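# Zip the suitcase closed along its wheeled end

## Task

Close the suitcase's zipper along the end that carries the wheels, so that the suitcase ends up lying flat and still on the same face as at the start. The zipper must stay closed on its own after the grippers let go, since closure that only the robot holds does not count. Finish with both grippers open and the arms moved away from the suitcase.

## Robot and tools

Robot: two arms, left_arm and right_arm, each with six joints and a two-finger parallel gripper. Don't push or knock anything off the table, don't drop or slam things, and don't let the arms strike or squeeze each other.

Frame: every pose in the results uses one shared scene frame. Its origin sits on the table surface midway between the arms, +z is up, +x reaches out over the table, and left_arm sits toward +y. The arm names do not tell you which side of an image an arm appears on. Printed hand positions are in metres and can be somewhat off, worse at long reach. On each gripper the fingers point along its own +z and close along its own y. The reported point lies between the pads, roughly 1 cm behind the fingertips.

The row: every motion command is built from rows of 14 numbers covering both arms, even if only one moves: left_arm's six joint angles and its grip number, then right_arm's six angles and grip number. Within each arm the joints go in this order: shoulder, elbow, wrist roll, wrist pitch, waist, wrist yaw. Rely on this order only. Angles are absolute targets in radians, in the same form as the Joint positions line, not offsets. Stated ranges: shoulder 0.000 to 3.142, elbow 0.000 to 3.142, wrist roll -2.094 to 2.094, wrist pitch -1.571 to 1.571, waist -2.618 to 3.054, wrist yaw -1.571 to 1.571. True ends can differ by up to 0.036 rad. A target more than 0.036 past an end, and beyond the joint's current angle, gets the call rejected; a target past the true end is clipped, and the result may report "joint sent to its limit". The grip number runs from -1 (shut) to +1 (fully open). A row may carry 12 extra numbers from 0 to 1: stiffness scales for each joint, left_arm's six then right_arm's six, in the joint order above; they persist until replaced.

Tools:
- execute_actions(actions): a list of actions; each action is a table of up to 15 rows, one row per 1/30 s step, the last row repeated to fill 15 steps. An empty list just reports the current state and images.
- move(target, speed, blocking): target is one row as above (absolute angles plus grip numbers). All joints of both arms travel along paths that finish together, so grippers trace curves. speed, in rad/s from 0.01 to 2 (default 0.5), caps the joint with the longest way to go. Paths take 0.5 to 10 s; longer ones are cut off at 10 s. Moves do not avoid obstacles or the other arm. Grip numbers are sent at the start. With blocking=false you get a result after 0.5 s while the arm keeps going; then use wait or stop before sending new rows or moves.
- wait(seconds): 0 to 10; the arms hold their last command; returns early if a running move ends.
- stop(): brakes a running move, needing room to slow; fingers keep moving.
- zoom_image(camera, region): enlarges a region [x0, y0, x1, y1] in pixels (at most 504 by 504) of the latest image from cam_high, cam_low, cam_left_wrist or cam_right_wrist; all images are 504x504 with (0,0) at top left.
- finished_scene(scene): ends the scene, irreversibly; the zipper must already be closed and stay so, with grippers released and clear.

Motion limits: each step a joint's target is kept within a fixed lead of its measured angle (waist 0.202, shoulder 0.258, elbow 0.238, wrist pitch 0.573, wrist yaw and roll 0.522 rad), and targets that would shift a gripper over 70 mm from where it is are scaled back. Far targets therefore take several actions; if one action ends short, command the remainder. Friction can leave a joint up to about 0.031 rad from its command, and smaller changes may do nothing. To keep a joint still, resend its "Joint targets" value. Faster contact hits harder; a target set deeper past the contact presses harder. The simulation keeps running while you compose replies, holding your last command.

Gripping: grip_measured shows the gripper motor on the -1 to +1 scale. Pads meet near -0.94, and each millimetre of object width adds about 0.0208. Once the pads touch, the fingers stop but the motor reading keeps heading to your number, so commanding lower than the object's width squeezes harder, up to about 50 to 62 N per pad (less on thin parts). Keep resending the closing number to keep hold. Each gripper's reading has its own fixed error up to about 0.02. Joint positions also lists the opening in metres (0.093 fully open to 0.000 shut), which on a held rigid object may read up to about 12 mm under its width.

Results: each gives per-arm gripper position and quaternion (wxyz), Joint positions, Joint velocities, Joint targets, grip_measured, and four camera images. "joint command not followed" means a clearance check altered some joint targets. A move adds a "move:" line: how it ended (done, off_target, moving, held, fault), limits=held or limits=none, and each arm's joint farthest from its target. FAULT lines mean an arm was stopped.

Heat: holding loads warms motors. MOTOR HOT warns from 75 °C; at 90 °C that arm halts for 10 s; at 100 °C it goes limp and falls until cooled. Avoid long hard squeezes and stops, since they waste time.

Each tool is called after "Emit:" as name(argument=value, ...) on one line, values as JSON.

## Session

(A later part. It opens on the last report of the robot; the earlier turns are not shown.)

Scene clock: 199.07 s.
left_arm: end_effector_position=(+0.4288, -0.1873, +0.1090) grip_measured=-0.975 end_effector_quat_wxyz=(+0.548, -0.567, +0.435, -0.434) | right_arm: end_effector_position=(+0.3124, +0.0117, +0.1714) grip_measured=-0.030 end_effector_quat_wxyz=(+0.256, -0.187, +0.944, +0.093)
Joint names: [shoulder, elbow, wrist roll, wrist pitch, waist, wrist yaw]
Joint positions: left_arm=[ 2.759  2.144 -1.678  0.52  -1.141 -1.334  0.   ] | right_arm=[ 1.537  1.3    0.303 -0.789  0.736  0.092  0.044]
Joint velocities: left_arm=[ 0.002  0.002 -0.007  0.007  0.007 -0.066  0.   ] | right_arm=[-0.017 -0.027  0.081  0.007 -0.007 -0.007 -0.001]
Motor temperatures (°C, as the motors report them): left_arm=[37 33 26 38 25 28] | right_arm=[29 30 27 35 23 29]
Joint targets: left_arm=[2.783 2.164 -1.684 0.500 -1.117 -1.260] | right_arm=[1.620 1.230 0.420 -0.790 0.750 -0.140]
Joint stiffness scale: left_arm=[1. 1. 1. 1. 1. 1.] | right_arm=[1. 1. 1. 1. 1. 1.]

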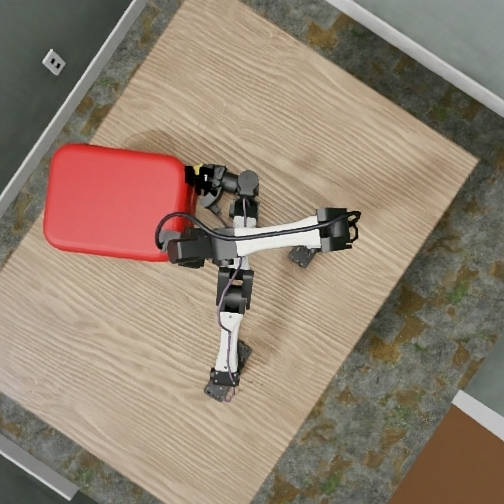

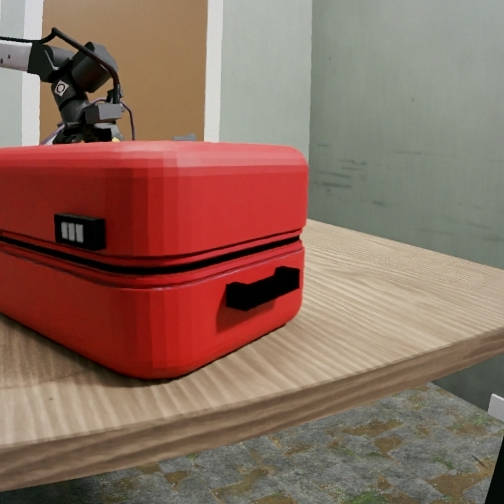

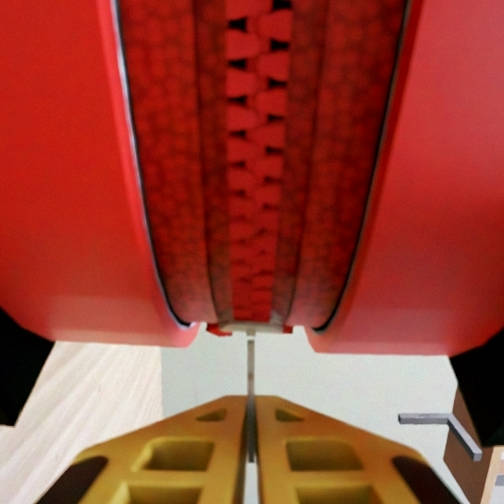

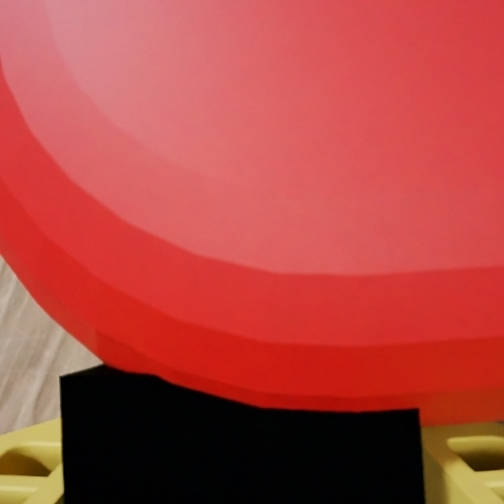

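Emit:
execute_actions(actions=[[[2.812,2.225,-1.684,0.47,-1.09,-1.26,-1,1.62,1.23,0.42,-0.79,0.75,-0.14,-0.2]],[[2.846,2.285,-1.684,0.435,-1.07,-1.26,-1,1.62,1.23,0.42,-0.79,0.75,-0.14,-0.2]]])

Scene clock: 200.60 s.
left_arm: end_effector_position=(+0.4462, -0.1854, +0.1091) grip_measured=-0.975 end_effector_quat_wxyz=(+0.554, -0.573, +0.428, -0.427) | right_arm: end_effector_position=(+0.3168, +0.0149, +0.1719) grip_measured=-0.030 end_effector_quat_wxyz=(+0.264, -0.185, +0.942, +0.096)
Joint names: [shoulder, elbow, wrist roll, wrist pitch, waist, wrist yaw]
Joint positions: left_arm=[ 2.819  2.268 -1.678  0.456 -1.115 -1.334  0.   ] | right_arm=[ 1.544  1.3    0.304 -0.764  0.736  0.095  0.044]
Joint velocities: left_arm=[ 0.017 -0.007 -0.022 -0.066  0.007 -0.007  0.   ] | right_arm=[-0.012  0.002 -0.037 -0.066  0.007 -0.022  0.   ]
Motor temperatures (°C, as the motors report them): left_arm=[38 33 26 38 25 28] | right_arm=[29 30 27 35 23 30]
Joint targets: left_arm=[2.846 2.285 -1.684 0.435 -1.070 -1.260] | right_arm=[1.620 1.230 0.420 -0.790 0.750 -0.140]
Joint stiffness scale: left_arm=[1. 1. 1. 1. 1. 1.] | right_arm=[1. 1. 1. 1. 1. 1.]

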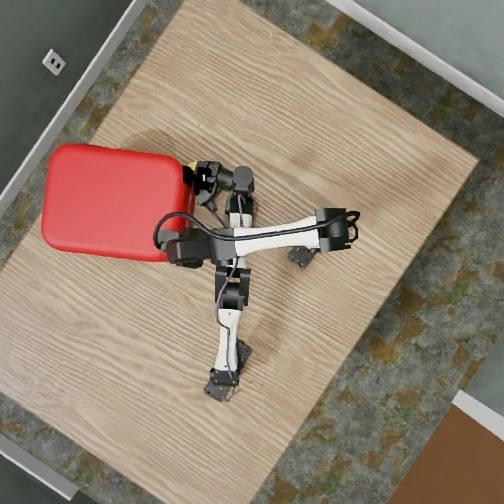

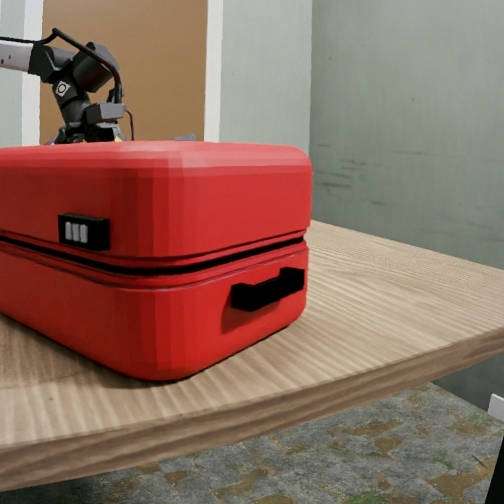

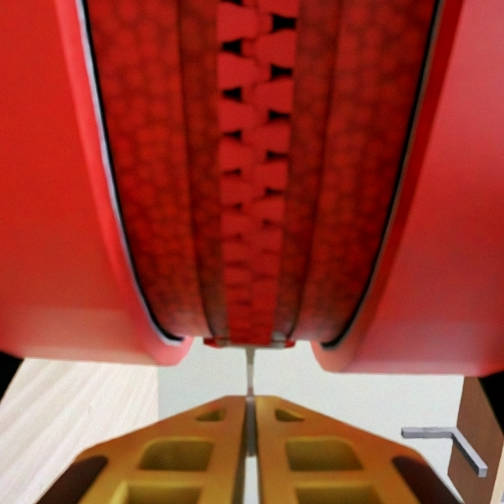

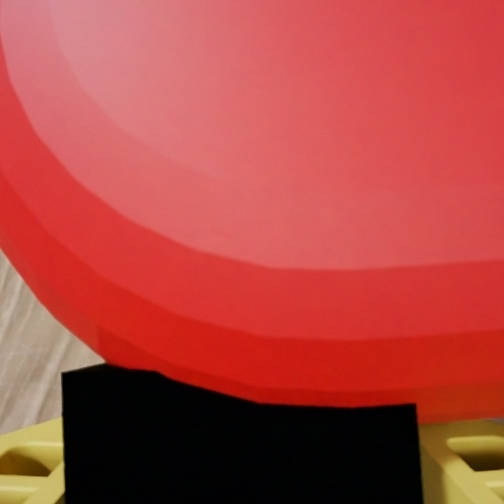

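Emit:
zoom_image(camera="cam_left_wrist", region=[150,290,350,430])

Emit:
zoom_image(camera="cam_high", region=[140,130,280,250])

Region (150, 290, 350, 430) of cam_left_wrist's 504x504 image, scaled by 2.520, with more detail than that image has; it fills the top 353 rows of this view, and the rest is white.

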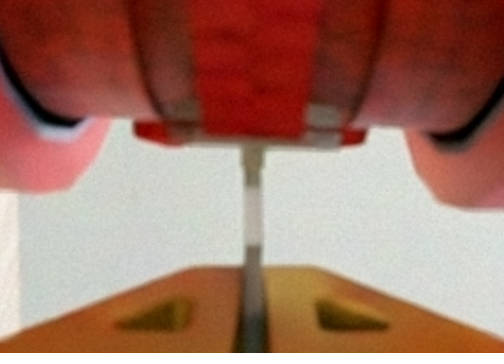

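Region (140, 130, 280, 250) of cam_high's 504x504 image, scaled by 3.600, with more detail than that image has; it fills the top 432 rows of this view, and the rest is white.

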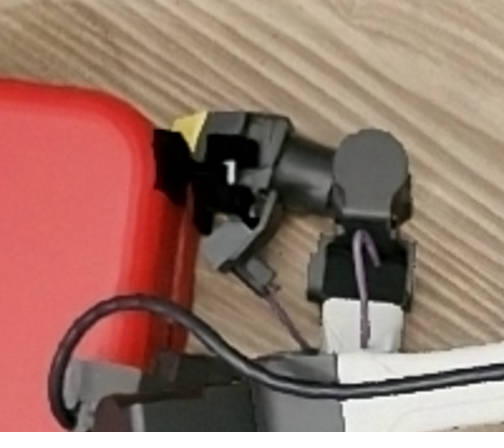

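Emit:
execute_actions(actions=[[[2.83,2.268,-1.68,0.45,-1.115,-1.334,-0.75,1.544,1.30,0.304,-0.764,0.736,0.095,0.7]],[[2.80,2.21,-1.68,0.49,-1.165,-1.385,-0.75,1.50,1.38,0.304,-0.86,0.74,0.095,0.7]],[[2.76,2.15,-1.68,0.52,-1.21,-1.43,-0.75,1.44,1.46,0.304,-0.96,0.74,0.095,0.7]]])

Scene clock: 206.73 s.
left_arm: end_effector_position=(+0.3938, -0.2034, +0.1026) grip_measured=-0.752 end_effector_quat_wxyz=(+0.557, -0.564, +0.436, -0.425) | right_arm: end_effector_position=(+0.3025, +0.0005, +0.2451) grip_measured=+0.699 end_effector_quat_wxyz=(+0.298, -0.182, +0.930, +0.111)
Joint names: [shoulder, elbow, wrist roll, wrist pitch, waist, wrist yaw]
Joint positions: left_arm=[ 2.782  2.166 -1.678  0.501 -1.209 -1.417  0.009] | right_arm=[ 1.439  1.454  0.299 -0.946  0.736  0.103  0.079]
Joint velocities: left_arm=[ 0.002  0.007 -0.007 -0.007  0.017 -0.022 -0.   ] | right_arm=[-0.007  0.007  0.066 -0.051 -0.002 -0.022  0.   ]
Motor temperatures (°C, as the motors report them): left_arm=[42 34 26 38 25 27] | right_arm=[29 30 27 34 23 30]
Joint targets: left_arm=[2.760 2.150 -1.680 0.520 -1.210 -1.430] | right_arm=[1.440 1.460 0.304 -0.960 0.740 0.095]
Joint stiffness scale: left_arm=[1. 1. 1. 1. 1. 1.] | right_arm=[1. 1. 1. 1. 1. 1.]

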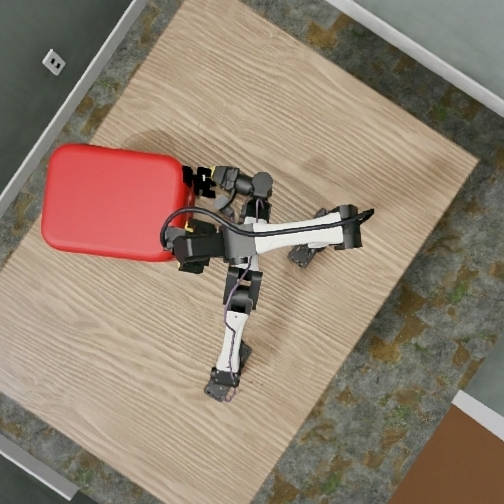

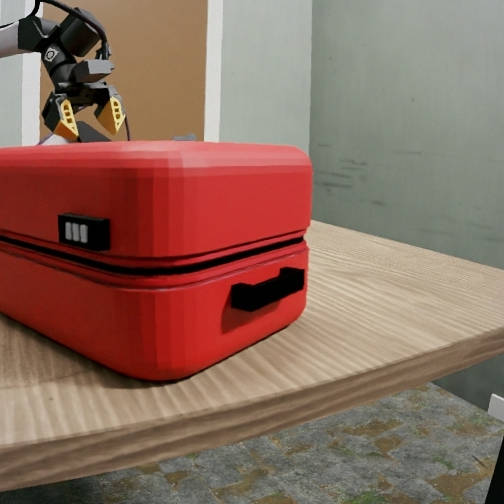

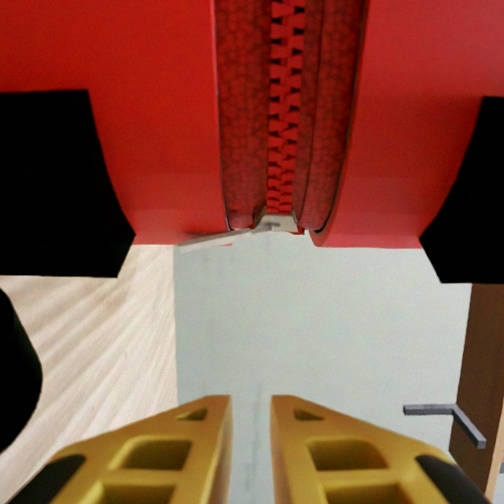

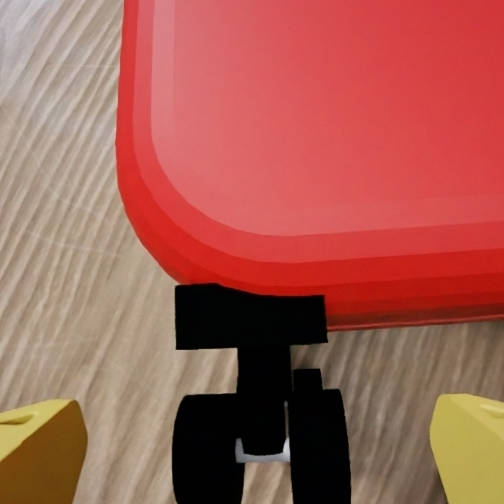

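Emit:
execute_actions(actions=[[[2.70,2.06,-1.68,0.58,-1.27,-1.44,-1,1.36,1.50,0.2,-1.05,0.74,0.0,0.0]],[[2.64,1.96,-1.68,0.63,-1.34,-1.45,-1,1.28,1.52,0.1,-1.1,0.6,0.0,-0.6]],[[2.55,1.80,-1.68,0.70,-1.36,-1.30,-1,1.28,1.52,0.0,-1.1,0.3,-0.2,-0.6]],[[2.45,1.60,-1.68,0.80,-1.36,-1.10,-1,1.28,1.52,0.0,-1.1,0.0,-0.4,-0.6]]])

Scene clock: 208.97 s.
left_arm: end_effector_position=(+0.3029, -0.2375, +0.1203) grip_measured=-0.977 end_effector_quat_wxyz=(+0.436, -0.472, +0.542, -0.542) | right_arm: end_effector_position=(+0.3308, -0.1753, +0.3052) grip_measured=-0.598 end_effector_quat_wxyz=(+0.341, -0.056, +0.922, +0.176)
Joint names: [shoulder, elbow, wrist roll, wrist pitch, waist, wrist yaw]
Joint positions: left_arm=[ 2.472  1.616 -1.678  0.779 -1.348 -1.118  0.   ] | right_arm=[ 1.283  1.51   0.005 -1.091 -0.001 -0.383  0.016]
Joint velocities: left_arm=[-0.002 -0.007  0.051 -0.022 -0.012 -0.022  0.   ] | right_arm=[ 0.017 -0.002 -0.022  0.051 -0.017 -0.11  -0.001]
Motor temperatures (°C, as the motors report them): left_arm=[44 33 26 38 25 27] | right_arm=[29 30 27 35 23 29]
Joint targets: left_arm=[2.450 1.600 -1.680 0.800 -1.360 -1.100] | right_arm=[1.280 1.520 -0.000 -1.100 0.000 -0.400]
Joint stiffness scale: left_arm=[1. 1. 1. 1. 1. 1.] | right_arm=[1. 1. 1. 1. 1. 1.]

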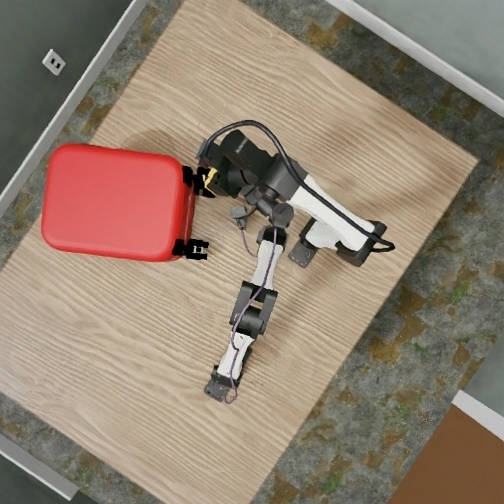

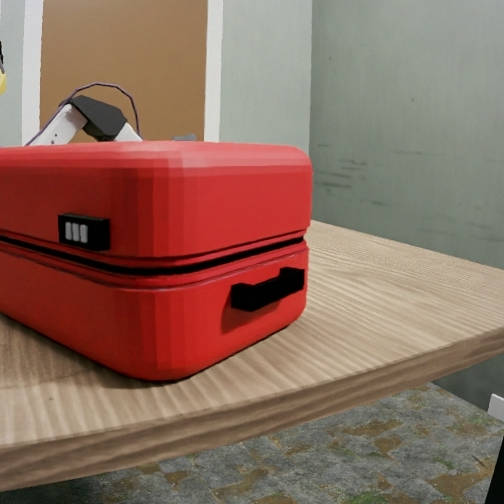

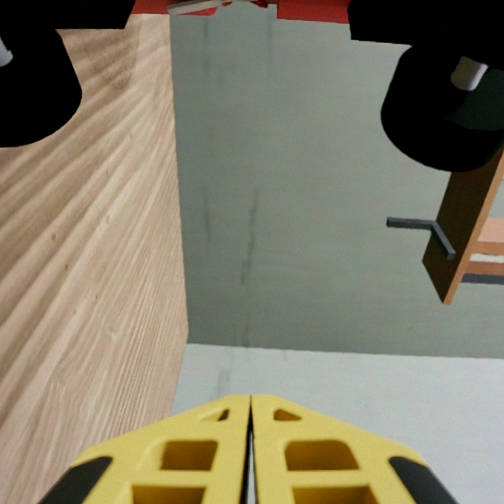

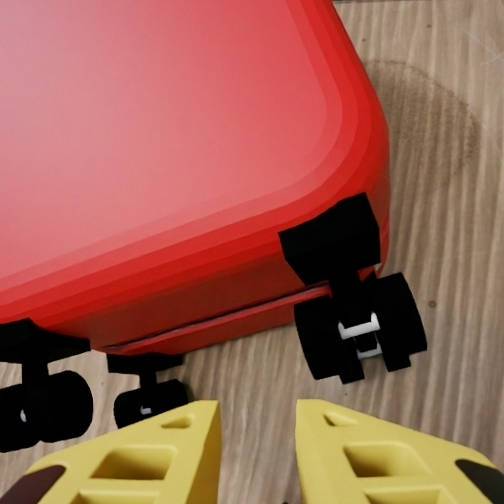

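Emit:
move(target=[2.1,0.95,-1.68,1.1,-1.36,-0.8,-1,1.5,1.2,-0.3,-0.3,-0.75,-1.0,-0.6], speed=0.9)

Emit:
move(target=[1.5,0.9,-0.8,0.3,-1.2,-0.4,-1,1.95,0.80,-0.40,0.75,-0.65,-1.318,-0.6], speed=0.9)

Emit:
move(target=[1.5,1.5,0,-0.7,-0.742,0,-1,2.03,0.763,-0.40,0.86,-0.415,-1.318,-0.6], speed=0.9)

Scene clock: 215.67 s.
left_arm: end_effector_position=(+0.2533, -0.1697, +0.1247) grip_measured=-0.977 end_effector_quat_wxyz=(+0.340, -0.391, +0.610, -0.599) | right_arm: end_effector_position=(+0.3891, -0.4001, +0.2742) grip_measured=-0.598 end_effector_quat_wxyz=(+0.570, -0.038, +0.807, +0.153)
Joint names: [shoulder, elbow, wrist roll, wrist pitch, waist, wrist yaw]
Joint positions: left_arm=[ 2.121  0.966 -1.678  1.083 -1.348 -0.811  0.   ] | right_arm=[ 1.492  1.212 -0.295 -0.309 -0.747 -0.991  0.016]
Joint velocities: left_arm=[-0.002 -0.002  0.037 -0.007  0.002  0.007  0.   ] | right_arm=[-0.002  0.012  0.022 -0.007 -0.022  0.022 -0.001]
Motor temperatures (°C, as the motors report them): left_arm=[47 33 26 38 25 26] | right_arm=[29 31 27 35 23 28]
Joint targets: left_arm=[2.100 0.950 -1.680 1.100 -1.360 -0.800] | right_arm=[1.500 1.200 -0.300 -0.300 -0.750 -1.000]
Joint stiffness scale: left_arm=[1. 1. 1. 1. 1. 1.] | right_arm=[1. 1. 1. 1. 1. 1.]
move: off_target (left_arm); limits=none; left_arm: farthest joint: the shoulder, 0.021 radians from its target (0.372 radians at the start); right_arm: farthest joint: the elbow, 0.012 radians from its target (0.310 radians at the start)

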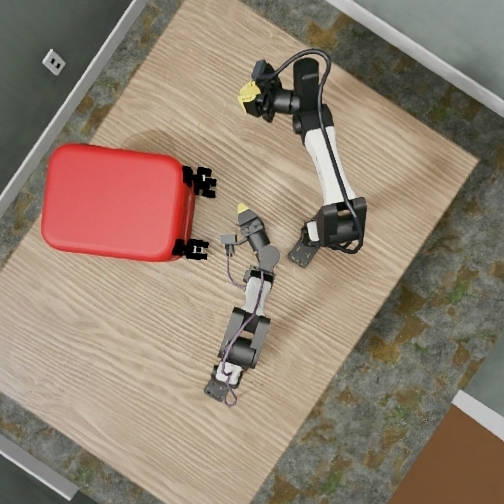

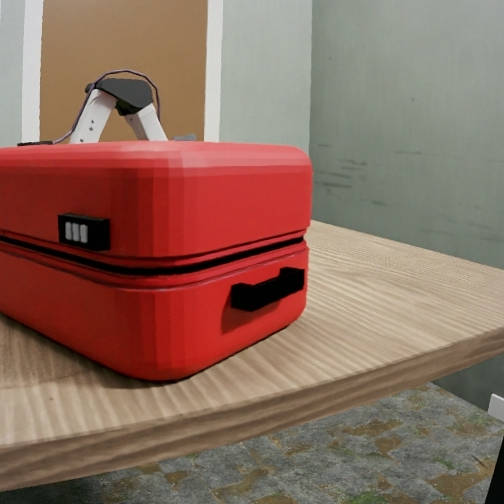

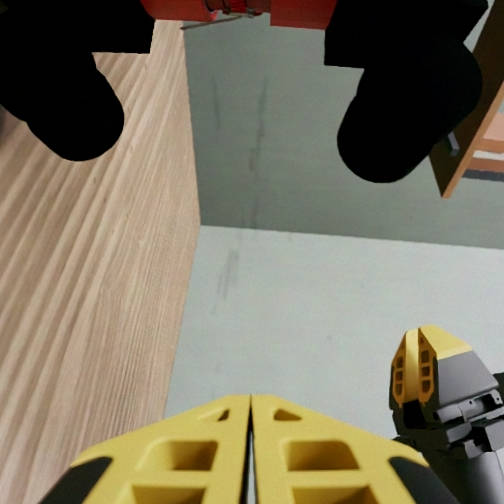

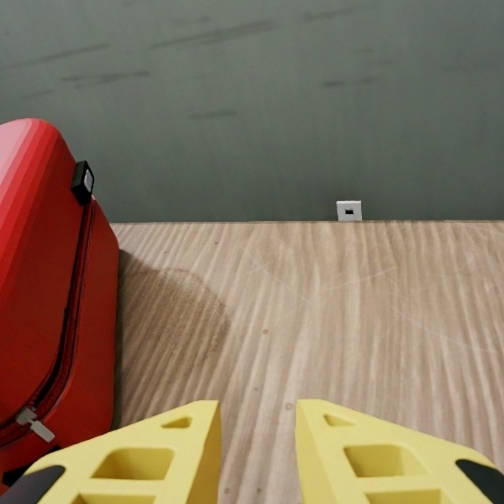

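Scene clock: 217.77 s.
left_arm: end_effector_position=(+0.2462, -0.1158, +0.2269) grip_measured=-0.977 end_effector_quat_wxyz=(+0.462, +0.015, +0.791, -0.401) | right_arm: end_effector_position=(+0.4108, -0.3454, +0.1188) grip_measured=-0.599 end_effector_quat_wxyz=(+0.638, -0.243, +0.700, +0.210)
Joint names: [shoulder, elbow, wrist roll, wrist pitch, waist, wrist yaw]
Joint positions: left_arm=[ 1.514  0.919 -0.808  0.318 -1.211 -0.411  0.   ] | right_arm=[ 1.941  0.811 -0.395  0.74  -0.659 -1.309  0.016]
Joint velocities: left_arm=[-0.012  0.002  0.037 -0.037 -0.017 -0.037  0.   ] | right_arm=[-0.007  0.002  0.022  0.037 -0.007 -0.037 -0.   ]
Motor temperatures (°C, as the motors report them): left_arm=[47 33 26 38 25 26] | right_arm=[30 31 26 35 23 27]
Joint targets: left_arm=[1.500 0.900 -0.800 0.300 -1.200 -0.400] | right_arm=[1.950 0.800 -0.400 0.750 -0.650 -1.318]
Joint stiffness scale: left_arm=[1. 1. 1. 1. 1. 1.] | right_arm=[1. 1. 1. 1. 1. 1.]
move: done; limits=none; left_arm: farthest joint: the elbow, 0.019 radians from its target (0.066 radians at the start); right_arm: farthest joint: the elbow, 0.011 radians from its target (0.412 radians at the start)

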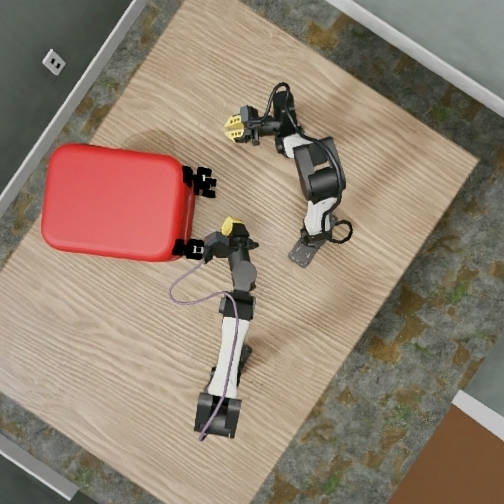

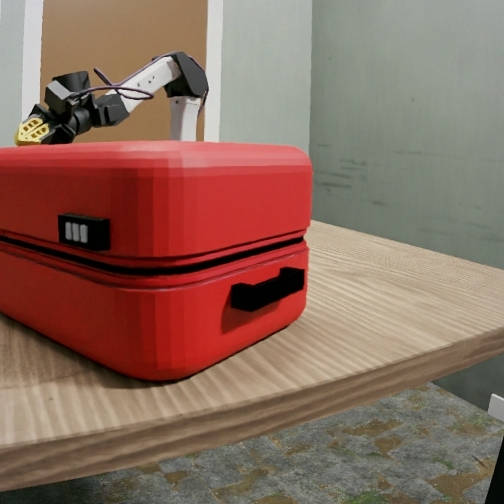

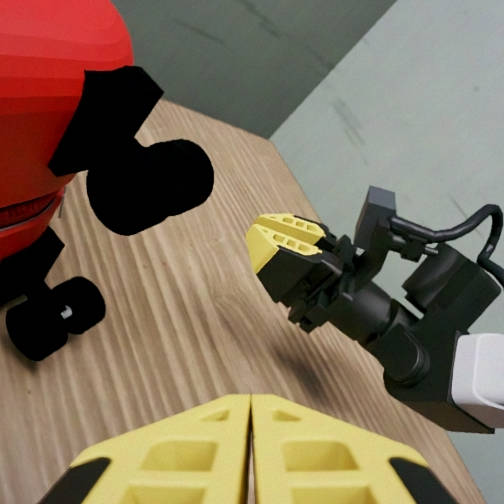

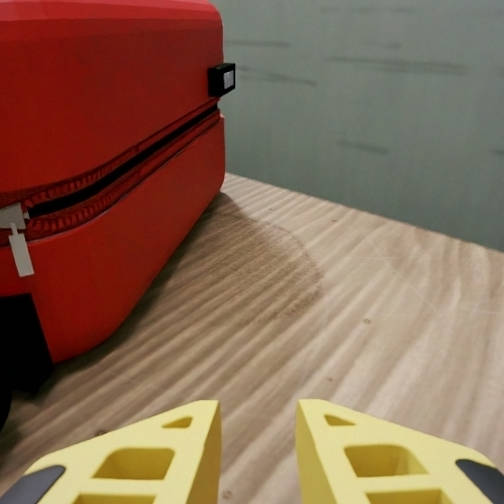

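Scene clock: 219.80 s.
left_arm: end_effector_position=(+0.3348, +0.0013, +0.2724) grip_measured=-0.977 end_effector_quat_wxyz=(+0.394, +0.305, +0.856, -0.140) | right_arm: end_effector_position=(+0.4228, -0.2468, +0.0959) grip_measured=-0.599 end_effector_quat_wxyz=(+0.610, -0.326, +0.665, +0.283)
Joint names: [shoulder, elbow, wrist roll, wrist pitch, waist, wrist yaw]
Joint positions: left_arm=[ 1.514  1.486 -0.009 -0.681 -0.75  -0.011  0.   ] | right_arm=[ 2.016  0.779 -0.395  0.851 -0.423 -1.31   0.016]
Joint velocities: left_arm=[-0.022 -0.007  0.037 -0.066  0.002  0.051  0.   ] | right_arm=[-0.012 -0.002  0.022 -0.051 -0.002  0.007  0.   ]
Motor temperatures (°C, as the motors report them): left_arm=[47 33 26 39 25 26] | right_arm=[30 31 26 35 23 27]
Joint targets: left_arm=[1.500 1.500 0.000 -0.700 -0.742 -0.000] | right_arm=[2.030 0.763 -0.400 0.860 -0.415 -1.318]
Joint stiffness scale: left_arm=[1. 1. 1. 1. 1. 1.] | right_arm=[1. 1. 1. 1. 1. 1.]
move: done; limits=none; left_arm: farthest joint: the wrist pitch, 0.019 radians from its target (1.018 radians at the start); right_arm: farthest joint: the elbow, 0.016 radians from its target (0.048 radians at the start)

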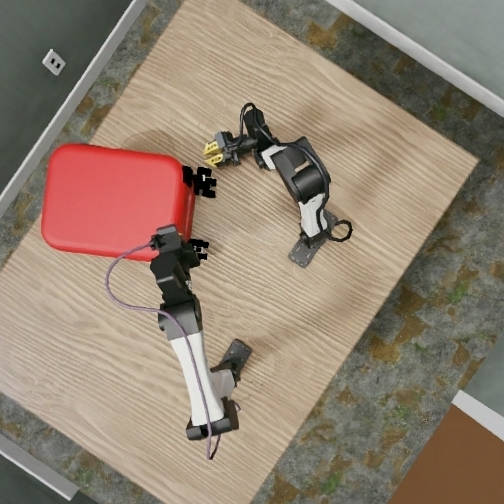

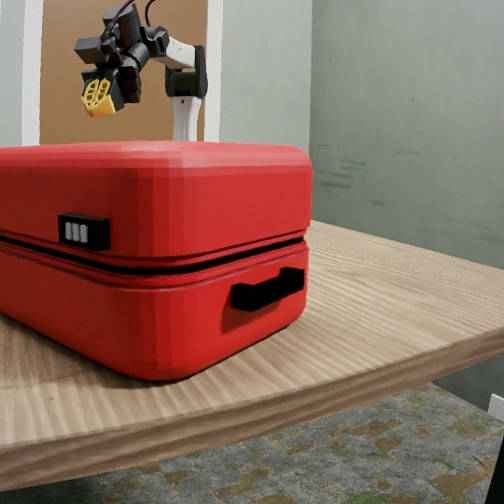

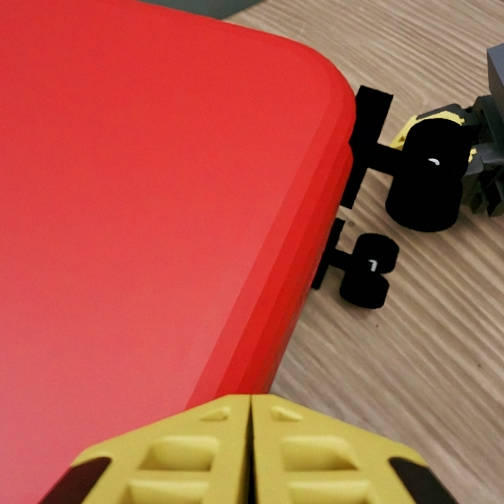

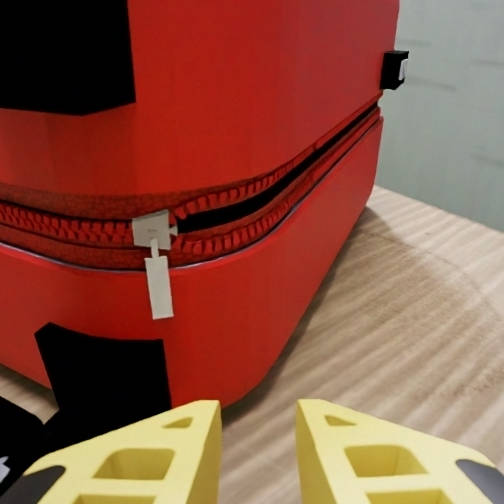

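Emit:
move(target=[2.05,2.2,0,-1.05,-0.742,0,-1,2.075,0.875,-0.495,0.69,-0.28,-1.37,-0.5], speed=0.7)

Scene clock: 222.83 s.
left_arm: end_effector_position=(+0.4038, -0.0568, +0.2576) grip_measured=-0.977 end_effector_quat_wxyz=(+0.318, +0.317, +0.887, -0.112) | right_arm: end_effector_position=(+0.4253, -0.1907, +0.0868) grip_measured=-0.501 end_effector_quat_wxyz=(+0.574, -0.380, +0.637, +0.347)
Joint names: [shoulder, elbow, wrist roll, wrist pitch, waist, wrist yaw]
Joint positions: left_arm=[ 2.036  2.184 -0.008 -1.032 -0.75  -0.011  0.   ] | right_arm=[ 2.06   0.856 -0.49   0.698 -0.289 -1.362  0.021]
Joint velocities: left_arm=[ 0.022 -0.017 -0.007  0.051 -0.012 -0.022  0.   ] | right_arm=[-0.012 -0.002  0.051  0.007  0.007 -0.037 -0.001]
Motor temperatures (°C, as the motors report them): left_arm=[46 34 26 39 25 26] | right_arm=[31 31 26 36 23 27]
Joint targets: left_arm=[2.050 2.200 -0.000 -1.050 -0.742 0.000] | right_arm=[2.075 0.875 -0.495 0.690 -0.280 -1.370]
Joint stiffness scale: left_arm=[1. 1. 1. 1. 1. 1.] | right_arm=[1. 1. 1. 1. 1. 1.]
move: done; limits=none; left_arm: farthest joint: the wrist pitch, 0.018 radians from its target (0.368 radians at the start); right_arm: farthest joint: the elbow, 0.019 radians from its target (0.096 radians at the start)

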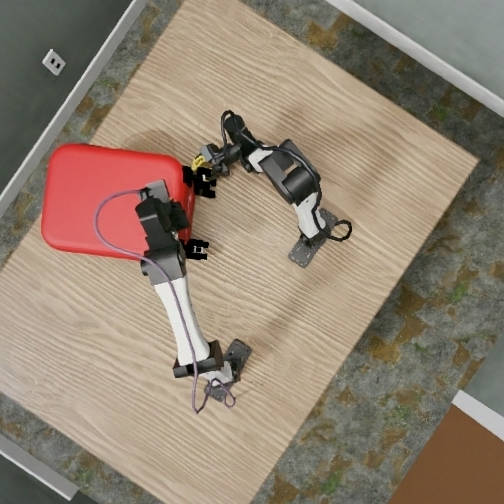

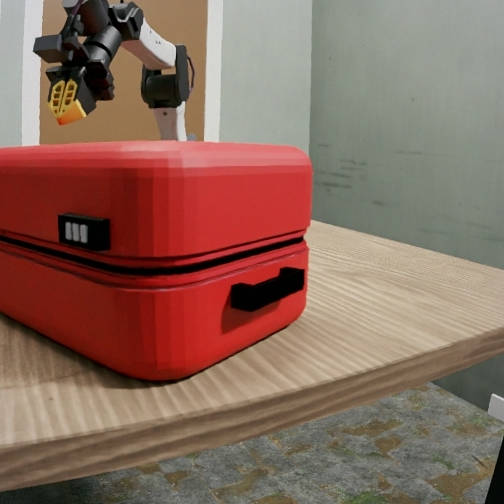

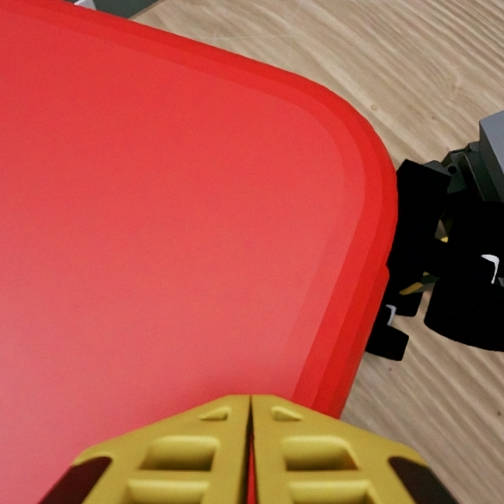

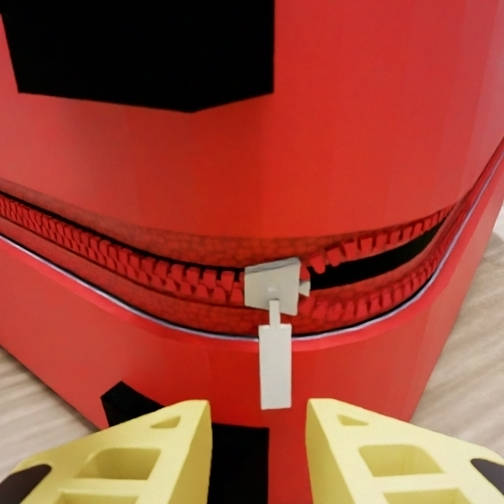

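Emit:
execute_actions(actions=[[[2.12,2.22,0,-1.0,-0.742,0,-1,2.10,0.93,-0.495,0.665,-0.245,-1.365,-0.5]],[[2.17,2.224,0,-0.975,-0.742,0,-1,2.124,0.978,-0.492,0.648,-0.212,-1.36,-0.5]],[[2.20,2.21,0,-0.975,-0.742,0,-1,2.124,0.978,-0.492,0.648,-0.212,-1.36,-0.5]]])

Scene clock: 224.70 s.
left_arm: end_effector_position=(+0.4248, -0.0727, +0.2258) grip_measured=-0.977 end_effector_quat_wxyz=(+0.311, +0.317, +0.889, -0.108) | right_arm: end_effector_position=(+0.4447, -0.1770, +0.0885) grip_measured=-0.501 end_effector_quat_wxyz=(+0.567, -0.397, +0.626, +0.358)
Joint names: [shoulder, elbow, wrist roll, wrist pitch, waist, wrist yaw]
Joint positions: left_arm=[ 2.138  2.218 -0.007 -0.979 -0.748 -0.012  0.   ] | right_arm=[ 2.11   0.958 -0.49   0.655 -0.242 -1.361  0.021]
Joint velocities: left_arm=[-0.012  0.012 -0.022  0.037 -0.002 -0.066  0.   ] | right_arm=[-0.007 -0.007  0.007 -0.037  0.002 -0.007 -0.001]
Motor temperatures (°C, as the motors report them): left_arm=[46 34 26 39 25 26] | right_arm=[31 31 26 35 23 27]
Joint targets: left_arm=[2.200 2.210 -0.000 -0.975 -0.742 -0.000] | right_arm=[2.124 0.978 -0.492 0.648 -0.212 -1.360]
Joint stiffness scale: left_arm=[1. 1. 1. 1. 1. 1.] | right_arm=[1. 1. 1. 1. 1. 1.]

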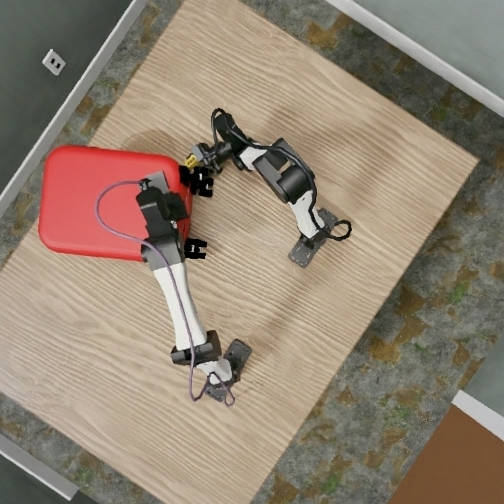

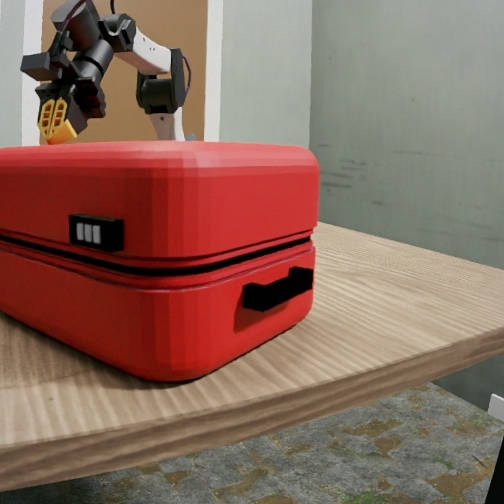

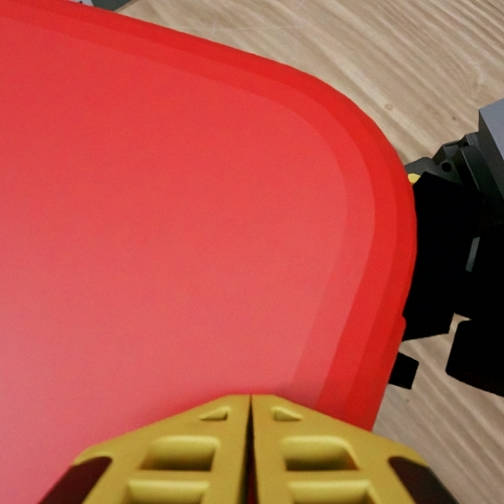

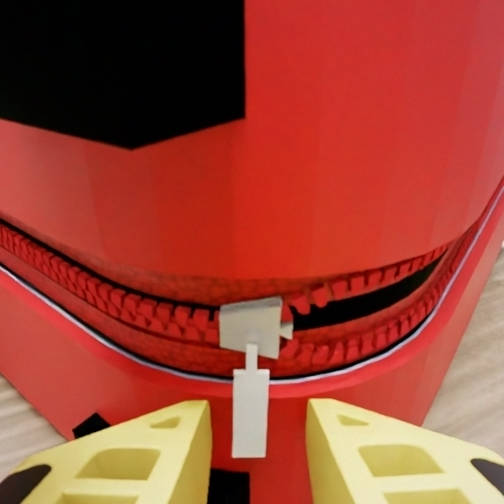

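Emit:
zoom_image(camera="cam_high", region=[160,110,260,210])

Region (160, 110, 260, 210) of cam_high's 504x504 image, scaled by 5.040, with more detail than that image has.

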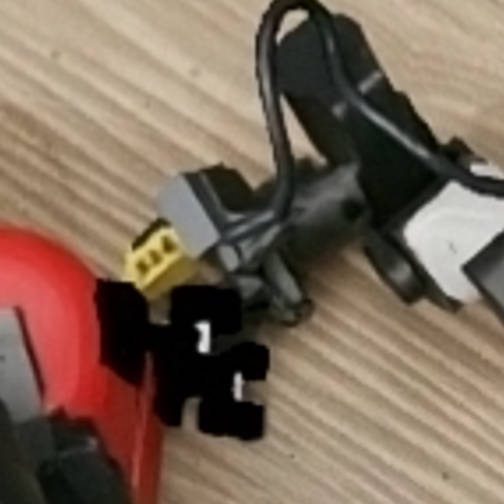

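Emit:
execute_actions(actions=[[[2.19,2.21,0,-0.975,-0.742,0,-1,2.10,0.958,-0.49,0.655,-0.36,-1.36,-0.5]],[[2.19,2.21,0,-0.975,-0.742,0,-1,2.10,1.1,-0.8,0.2,-0.50,-1.35,-0.5]],[[2.19,2.21,0,-0.975,-0.742,0,-1,2.2,1.35,-1.2,-0.35,-0.50,-1.33,-0.5]],[[2.19,2.21,0,-0.975,-0.742,0,-1,2.3,1.58,-1.6,-0.85,-0.48,-1.31,-0.5]],[[2.19,2.21,0,-0.975,-0.742,0,-1,2.395,1.755,-1.962,-1.315,-0.40,-1.30,-0.5]],[[2.19,2.21,0,-0.975,-0.742,0,-1,2.395,1.755,-1.962,-1.315,-0.295,-1.30,-0.5]]])

Scene clock: 228.60 s.
left_arm: end_effector_position=(+0.4248, -0.0727, +0.2258) grip_measured=-0.977 end_effector_quat_wxyz=(+0.311, +0.317, +0.889, -0.108) | right_arm: end_effector_position=(+0.4399, -0.1964, +0.0861) grip_measured=-0.501 end_effector_quat_wxyz=(+0.476, -0.495, +0.612, +0.392)
Joint names: [shoulder, elbow, wrist roll, wrist pitch, waist, wrist yaw]
Joint positions: left_arm=[ 2.138  2.218 -0.007 -0.979 -0.748 -0.012  0.   ] | right_arm=[ 2.383  1.736 -1.956 -1.306 -0.286 -1.309  0.021]
Joint velocities: left_arm=[-0.022 -0.017 -0.022  0.037 -0.012 -0.007  0.   ] | right_arm=[ 0.017 -0.017  0.037  0.022 -0.007 -0.066  0.001]
Motor temperatures (°C, as the motors report them): left_arm=[45 34 26 39 24 25] | right_arm=[32 31 26 35 23 26]
Joint targets: left_arm=[2.190 2.210 -0.000 -0.975 -0.742 0.000] | right_arm=[2.395 1.755 -1.962 -1.315 -0.295 -1.300]
Joint stiffness scale: left_arm=[1. 1. 1. 1. 1. 1.] | right_arm=[1. 1. 1. 1. 1. 1.]

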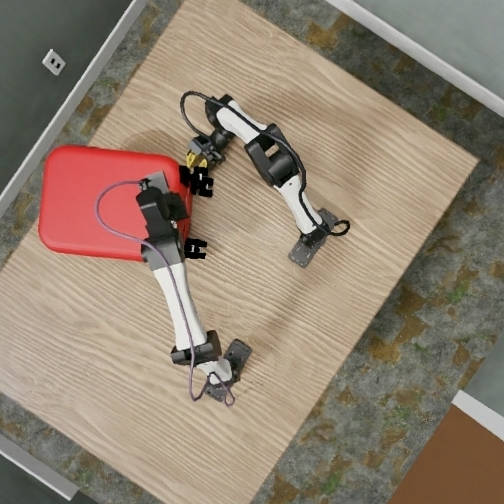

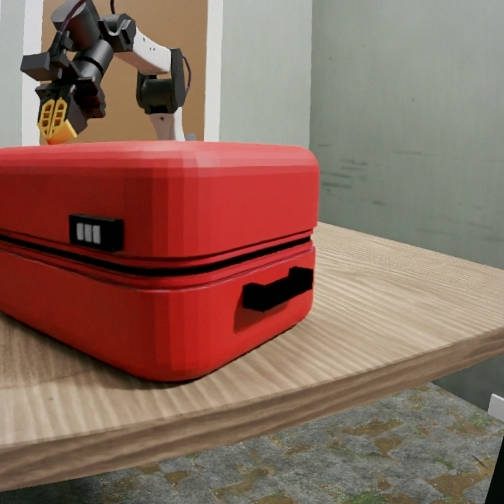

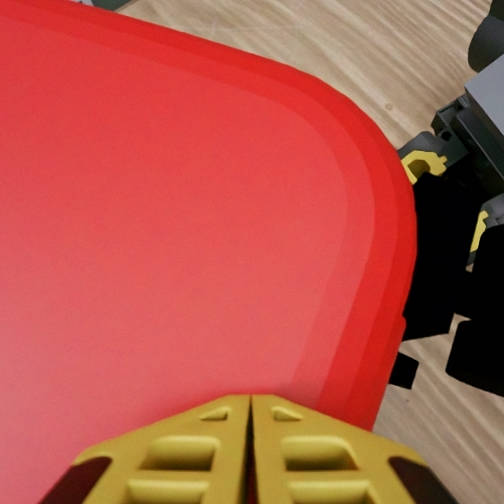

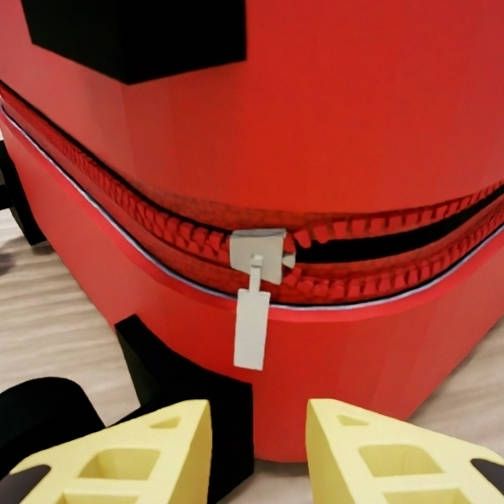

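Emit:
execute_actions(actions=[[[2.19,2.21,0,-0.975,-0.742,0,-1,2.395,1.79,-1.962,-1.345,-0.25,-1.305,-0.55]],[[2.19,2.21,0,-0.975,-0.742,0,-1,2.417,1.816,-1.962,-1.354,-0.205,-1.305,-0.55]]])

Scene clock: 230.20 s.
left_arm: end_effector_position=(+0.4258, -0.0721, +0.2261) grip_measured=-0.977 end_effector_quat_wxyz=(+0.313, +0.316, +0.889, -0.108) | right_arm: end_effector_position=(+0.4453, -0.1785, +0.0928) grip_measured=-0.549 end_effector_quat_wxyz=(+0.467, -0.513, +0.600, +0.399)
Joint names: [shoulder, elbow, wrist roll, wrist pitch, waist, wrist yaw]
Joint positions: left_arm=[ 2.138  2.218 -0.007 -0.977 -0.747 -0.013  0.   ] | right_arm=[ 2.4    1.799 -1.957 -1.345 -0.239 -1.304  0.019]
Joint velocities: left_arm=[ 0.002  0.017  0.022  0.022 -0.012  0.007  0.   ] | right_arm=[-0.002 -0.002  0.022 -0.037 -0.002 -0.007  0.   ]
Motor temperatures (°C, as the motors report them): left_arm=[45 34 26 39 24 25] | right_arm=[33 32 26 35 23 26]
Joint targets: left_arm=[2.190 2.210 0.000 -0.975 -0.742 0.000] | right_arm=[2.417 1.816 -1.962 -1.354 -0.205 -1.305]
Joint stiffness scale: left_arm=[1. 1. 1. 1. 1. 1.] | right_arm=[1. 1. 1. 1. 1. 1.]

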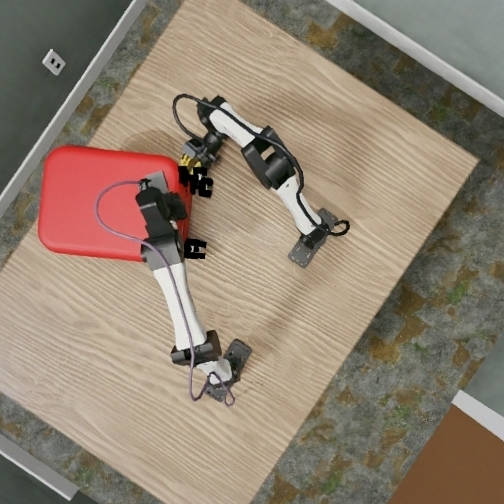

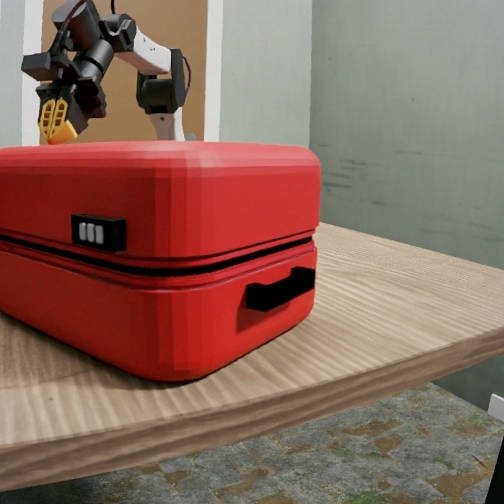

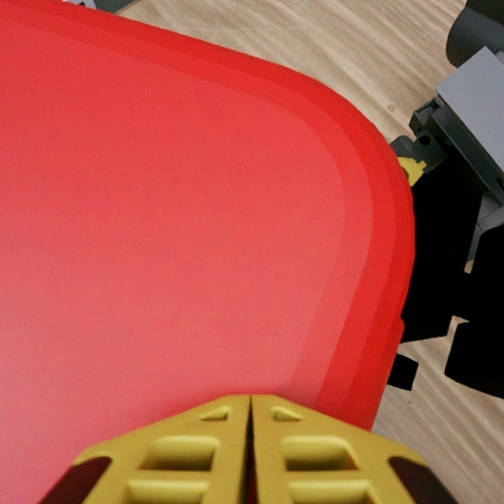

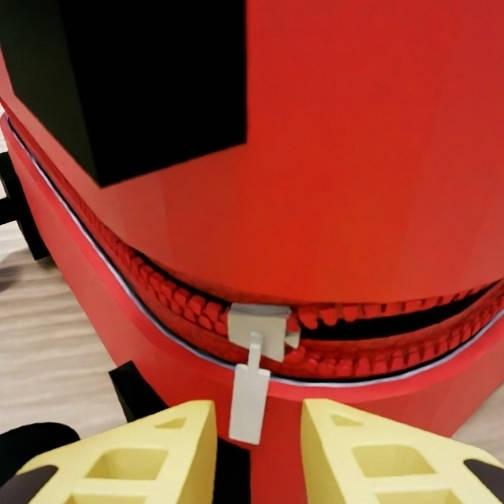

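Emit:
execute_actions(actions=[[[2.19,2.21,0,-0.975,-0.742,0,-1,2.417,1.80,-1.6,-1.345,-0.275,-1.305,-0.45]],[[2.19,2.21,0,-0.975,-0.742,0,-1,2.425,1.80,-1.25,-1.345,-0.265,-1.305,-0.45]],[[2.19,2.21,0,-0.975,-0.742,0,-1,2.425,1.805,-1.25,-1.345,-0.225,-1.305,-0.45]],[[2.19,2.21,0,-0.975,-0.742,0,-1,2.425,1.81,-1.25,-1.345,-0.198,-1.305,-0.45]]])

Scene clock: 232.77 s.
left_arm: end_effector_position=(+0.4260, -0.0719, +0.2262) grip_measured=-0.977 end_effector_quat_wxyz=(+0.313, +0.316, +0.889, -0.107) | right_arm: end_effector_position=(+0.4448, -0.1758, +0.0878) grip_measured=-0.451 end_effector_quat_wxyz=(+0.296, -0.274, +0.739, +0.539)
Joint names: [shoulder, elbow, wrist roll, wrist pitch, waist, wrist yaw]
Joint positions: left_arm=[ 2.138  2.218 -0.007 -0.977 -0.746 -0.014  0.   ] | right_arm=[ 2.412  1.799 -1.256 -1.344 -0.233 -1.305  0.024]
Joint velocities: left_arm=[-0.002 -0.017  0.007 -0.007 -0.012 -0.095  0.   ] | right_arm=[ 0.002 -0.017 -0.007  0.051  0.017  0.037 -0.001]
Motor temperatures (°C, as the motors report them): left_arm=[45 34 26 39 24 25] | right_arm=[34 32 26 34 23 26]
Joint targets: left_arm=[2.190 2.210 0.000 -0.975 -0.742 -0.000] | right_arm=[2.425 1.810 -1.250 -1.345 -0.198 -1.305]
Joint stiffness scale: left_arm=[1. 1. 1. 1. 1. 1.] | right_arm=[1. 1. 1. 1. 1. 1.]

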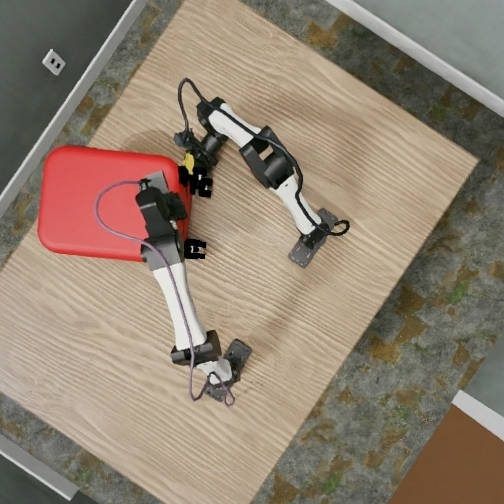

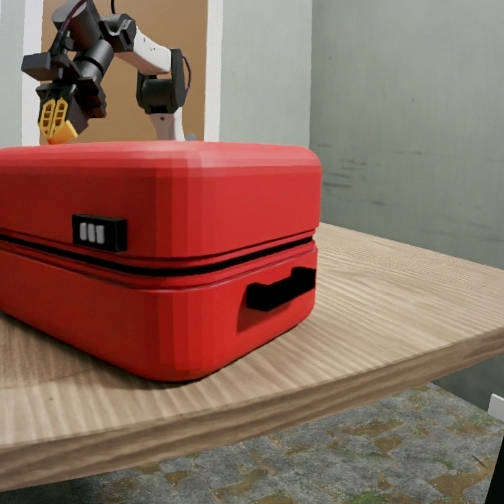

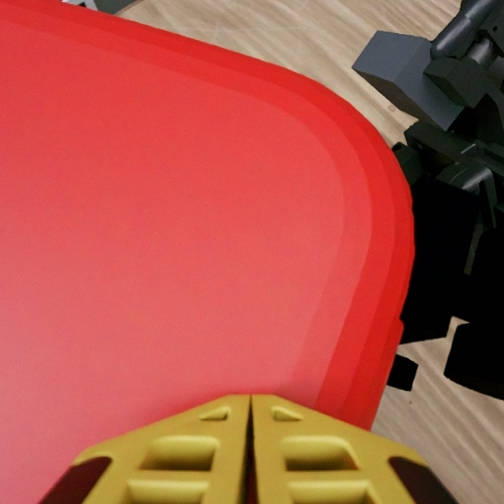

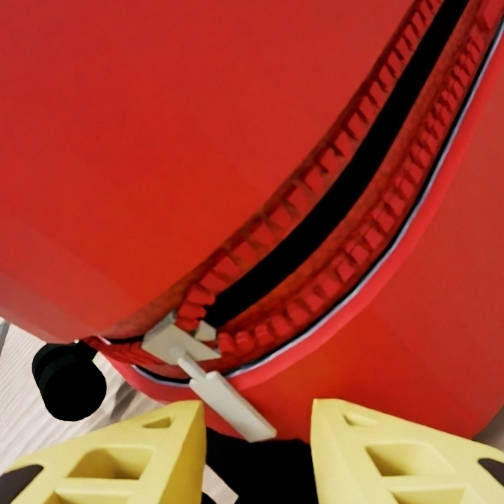

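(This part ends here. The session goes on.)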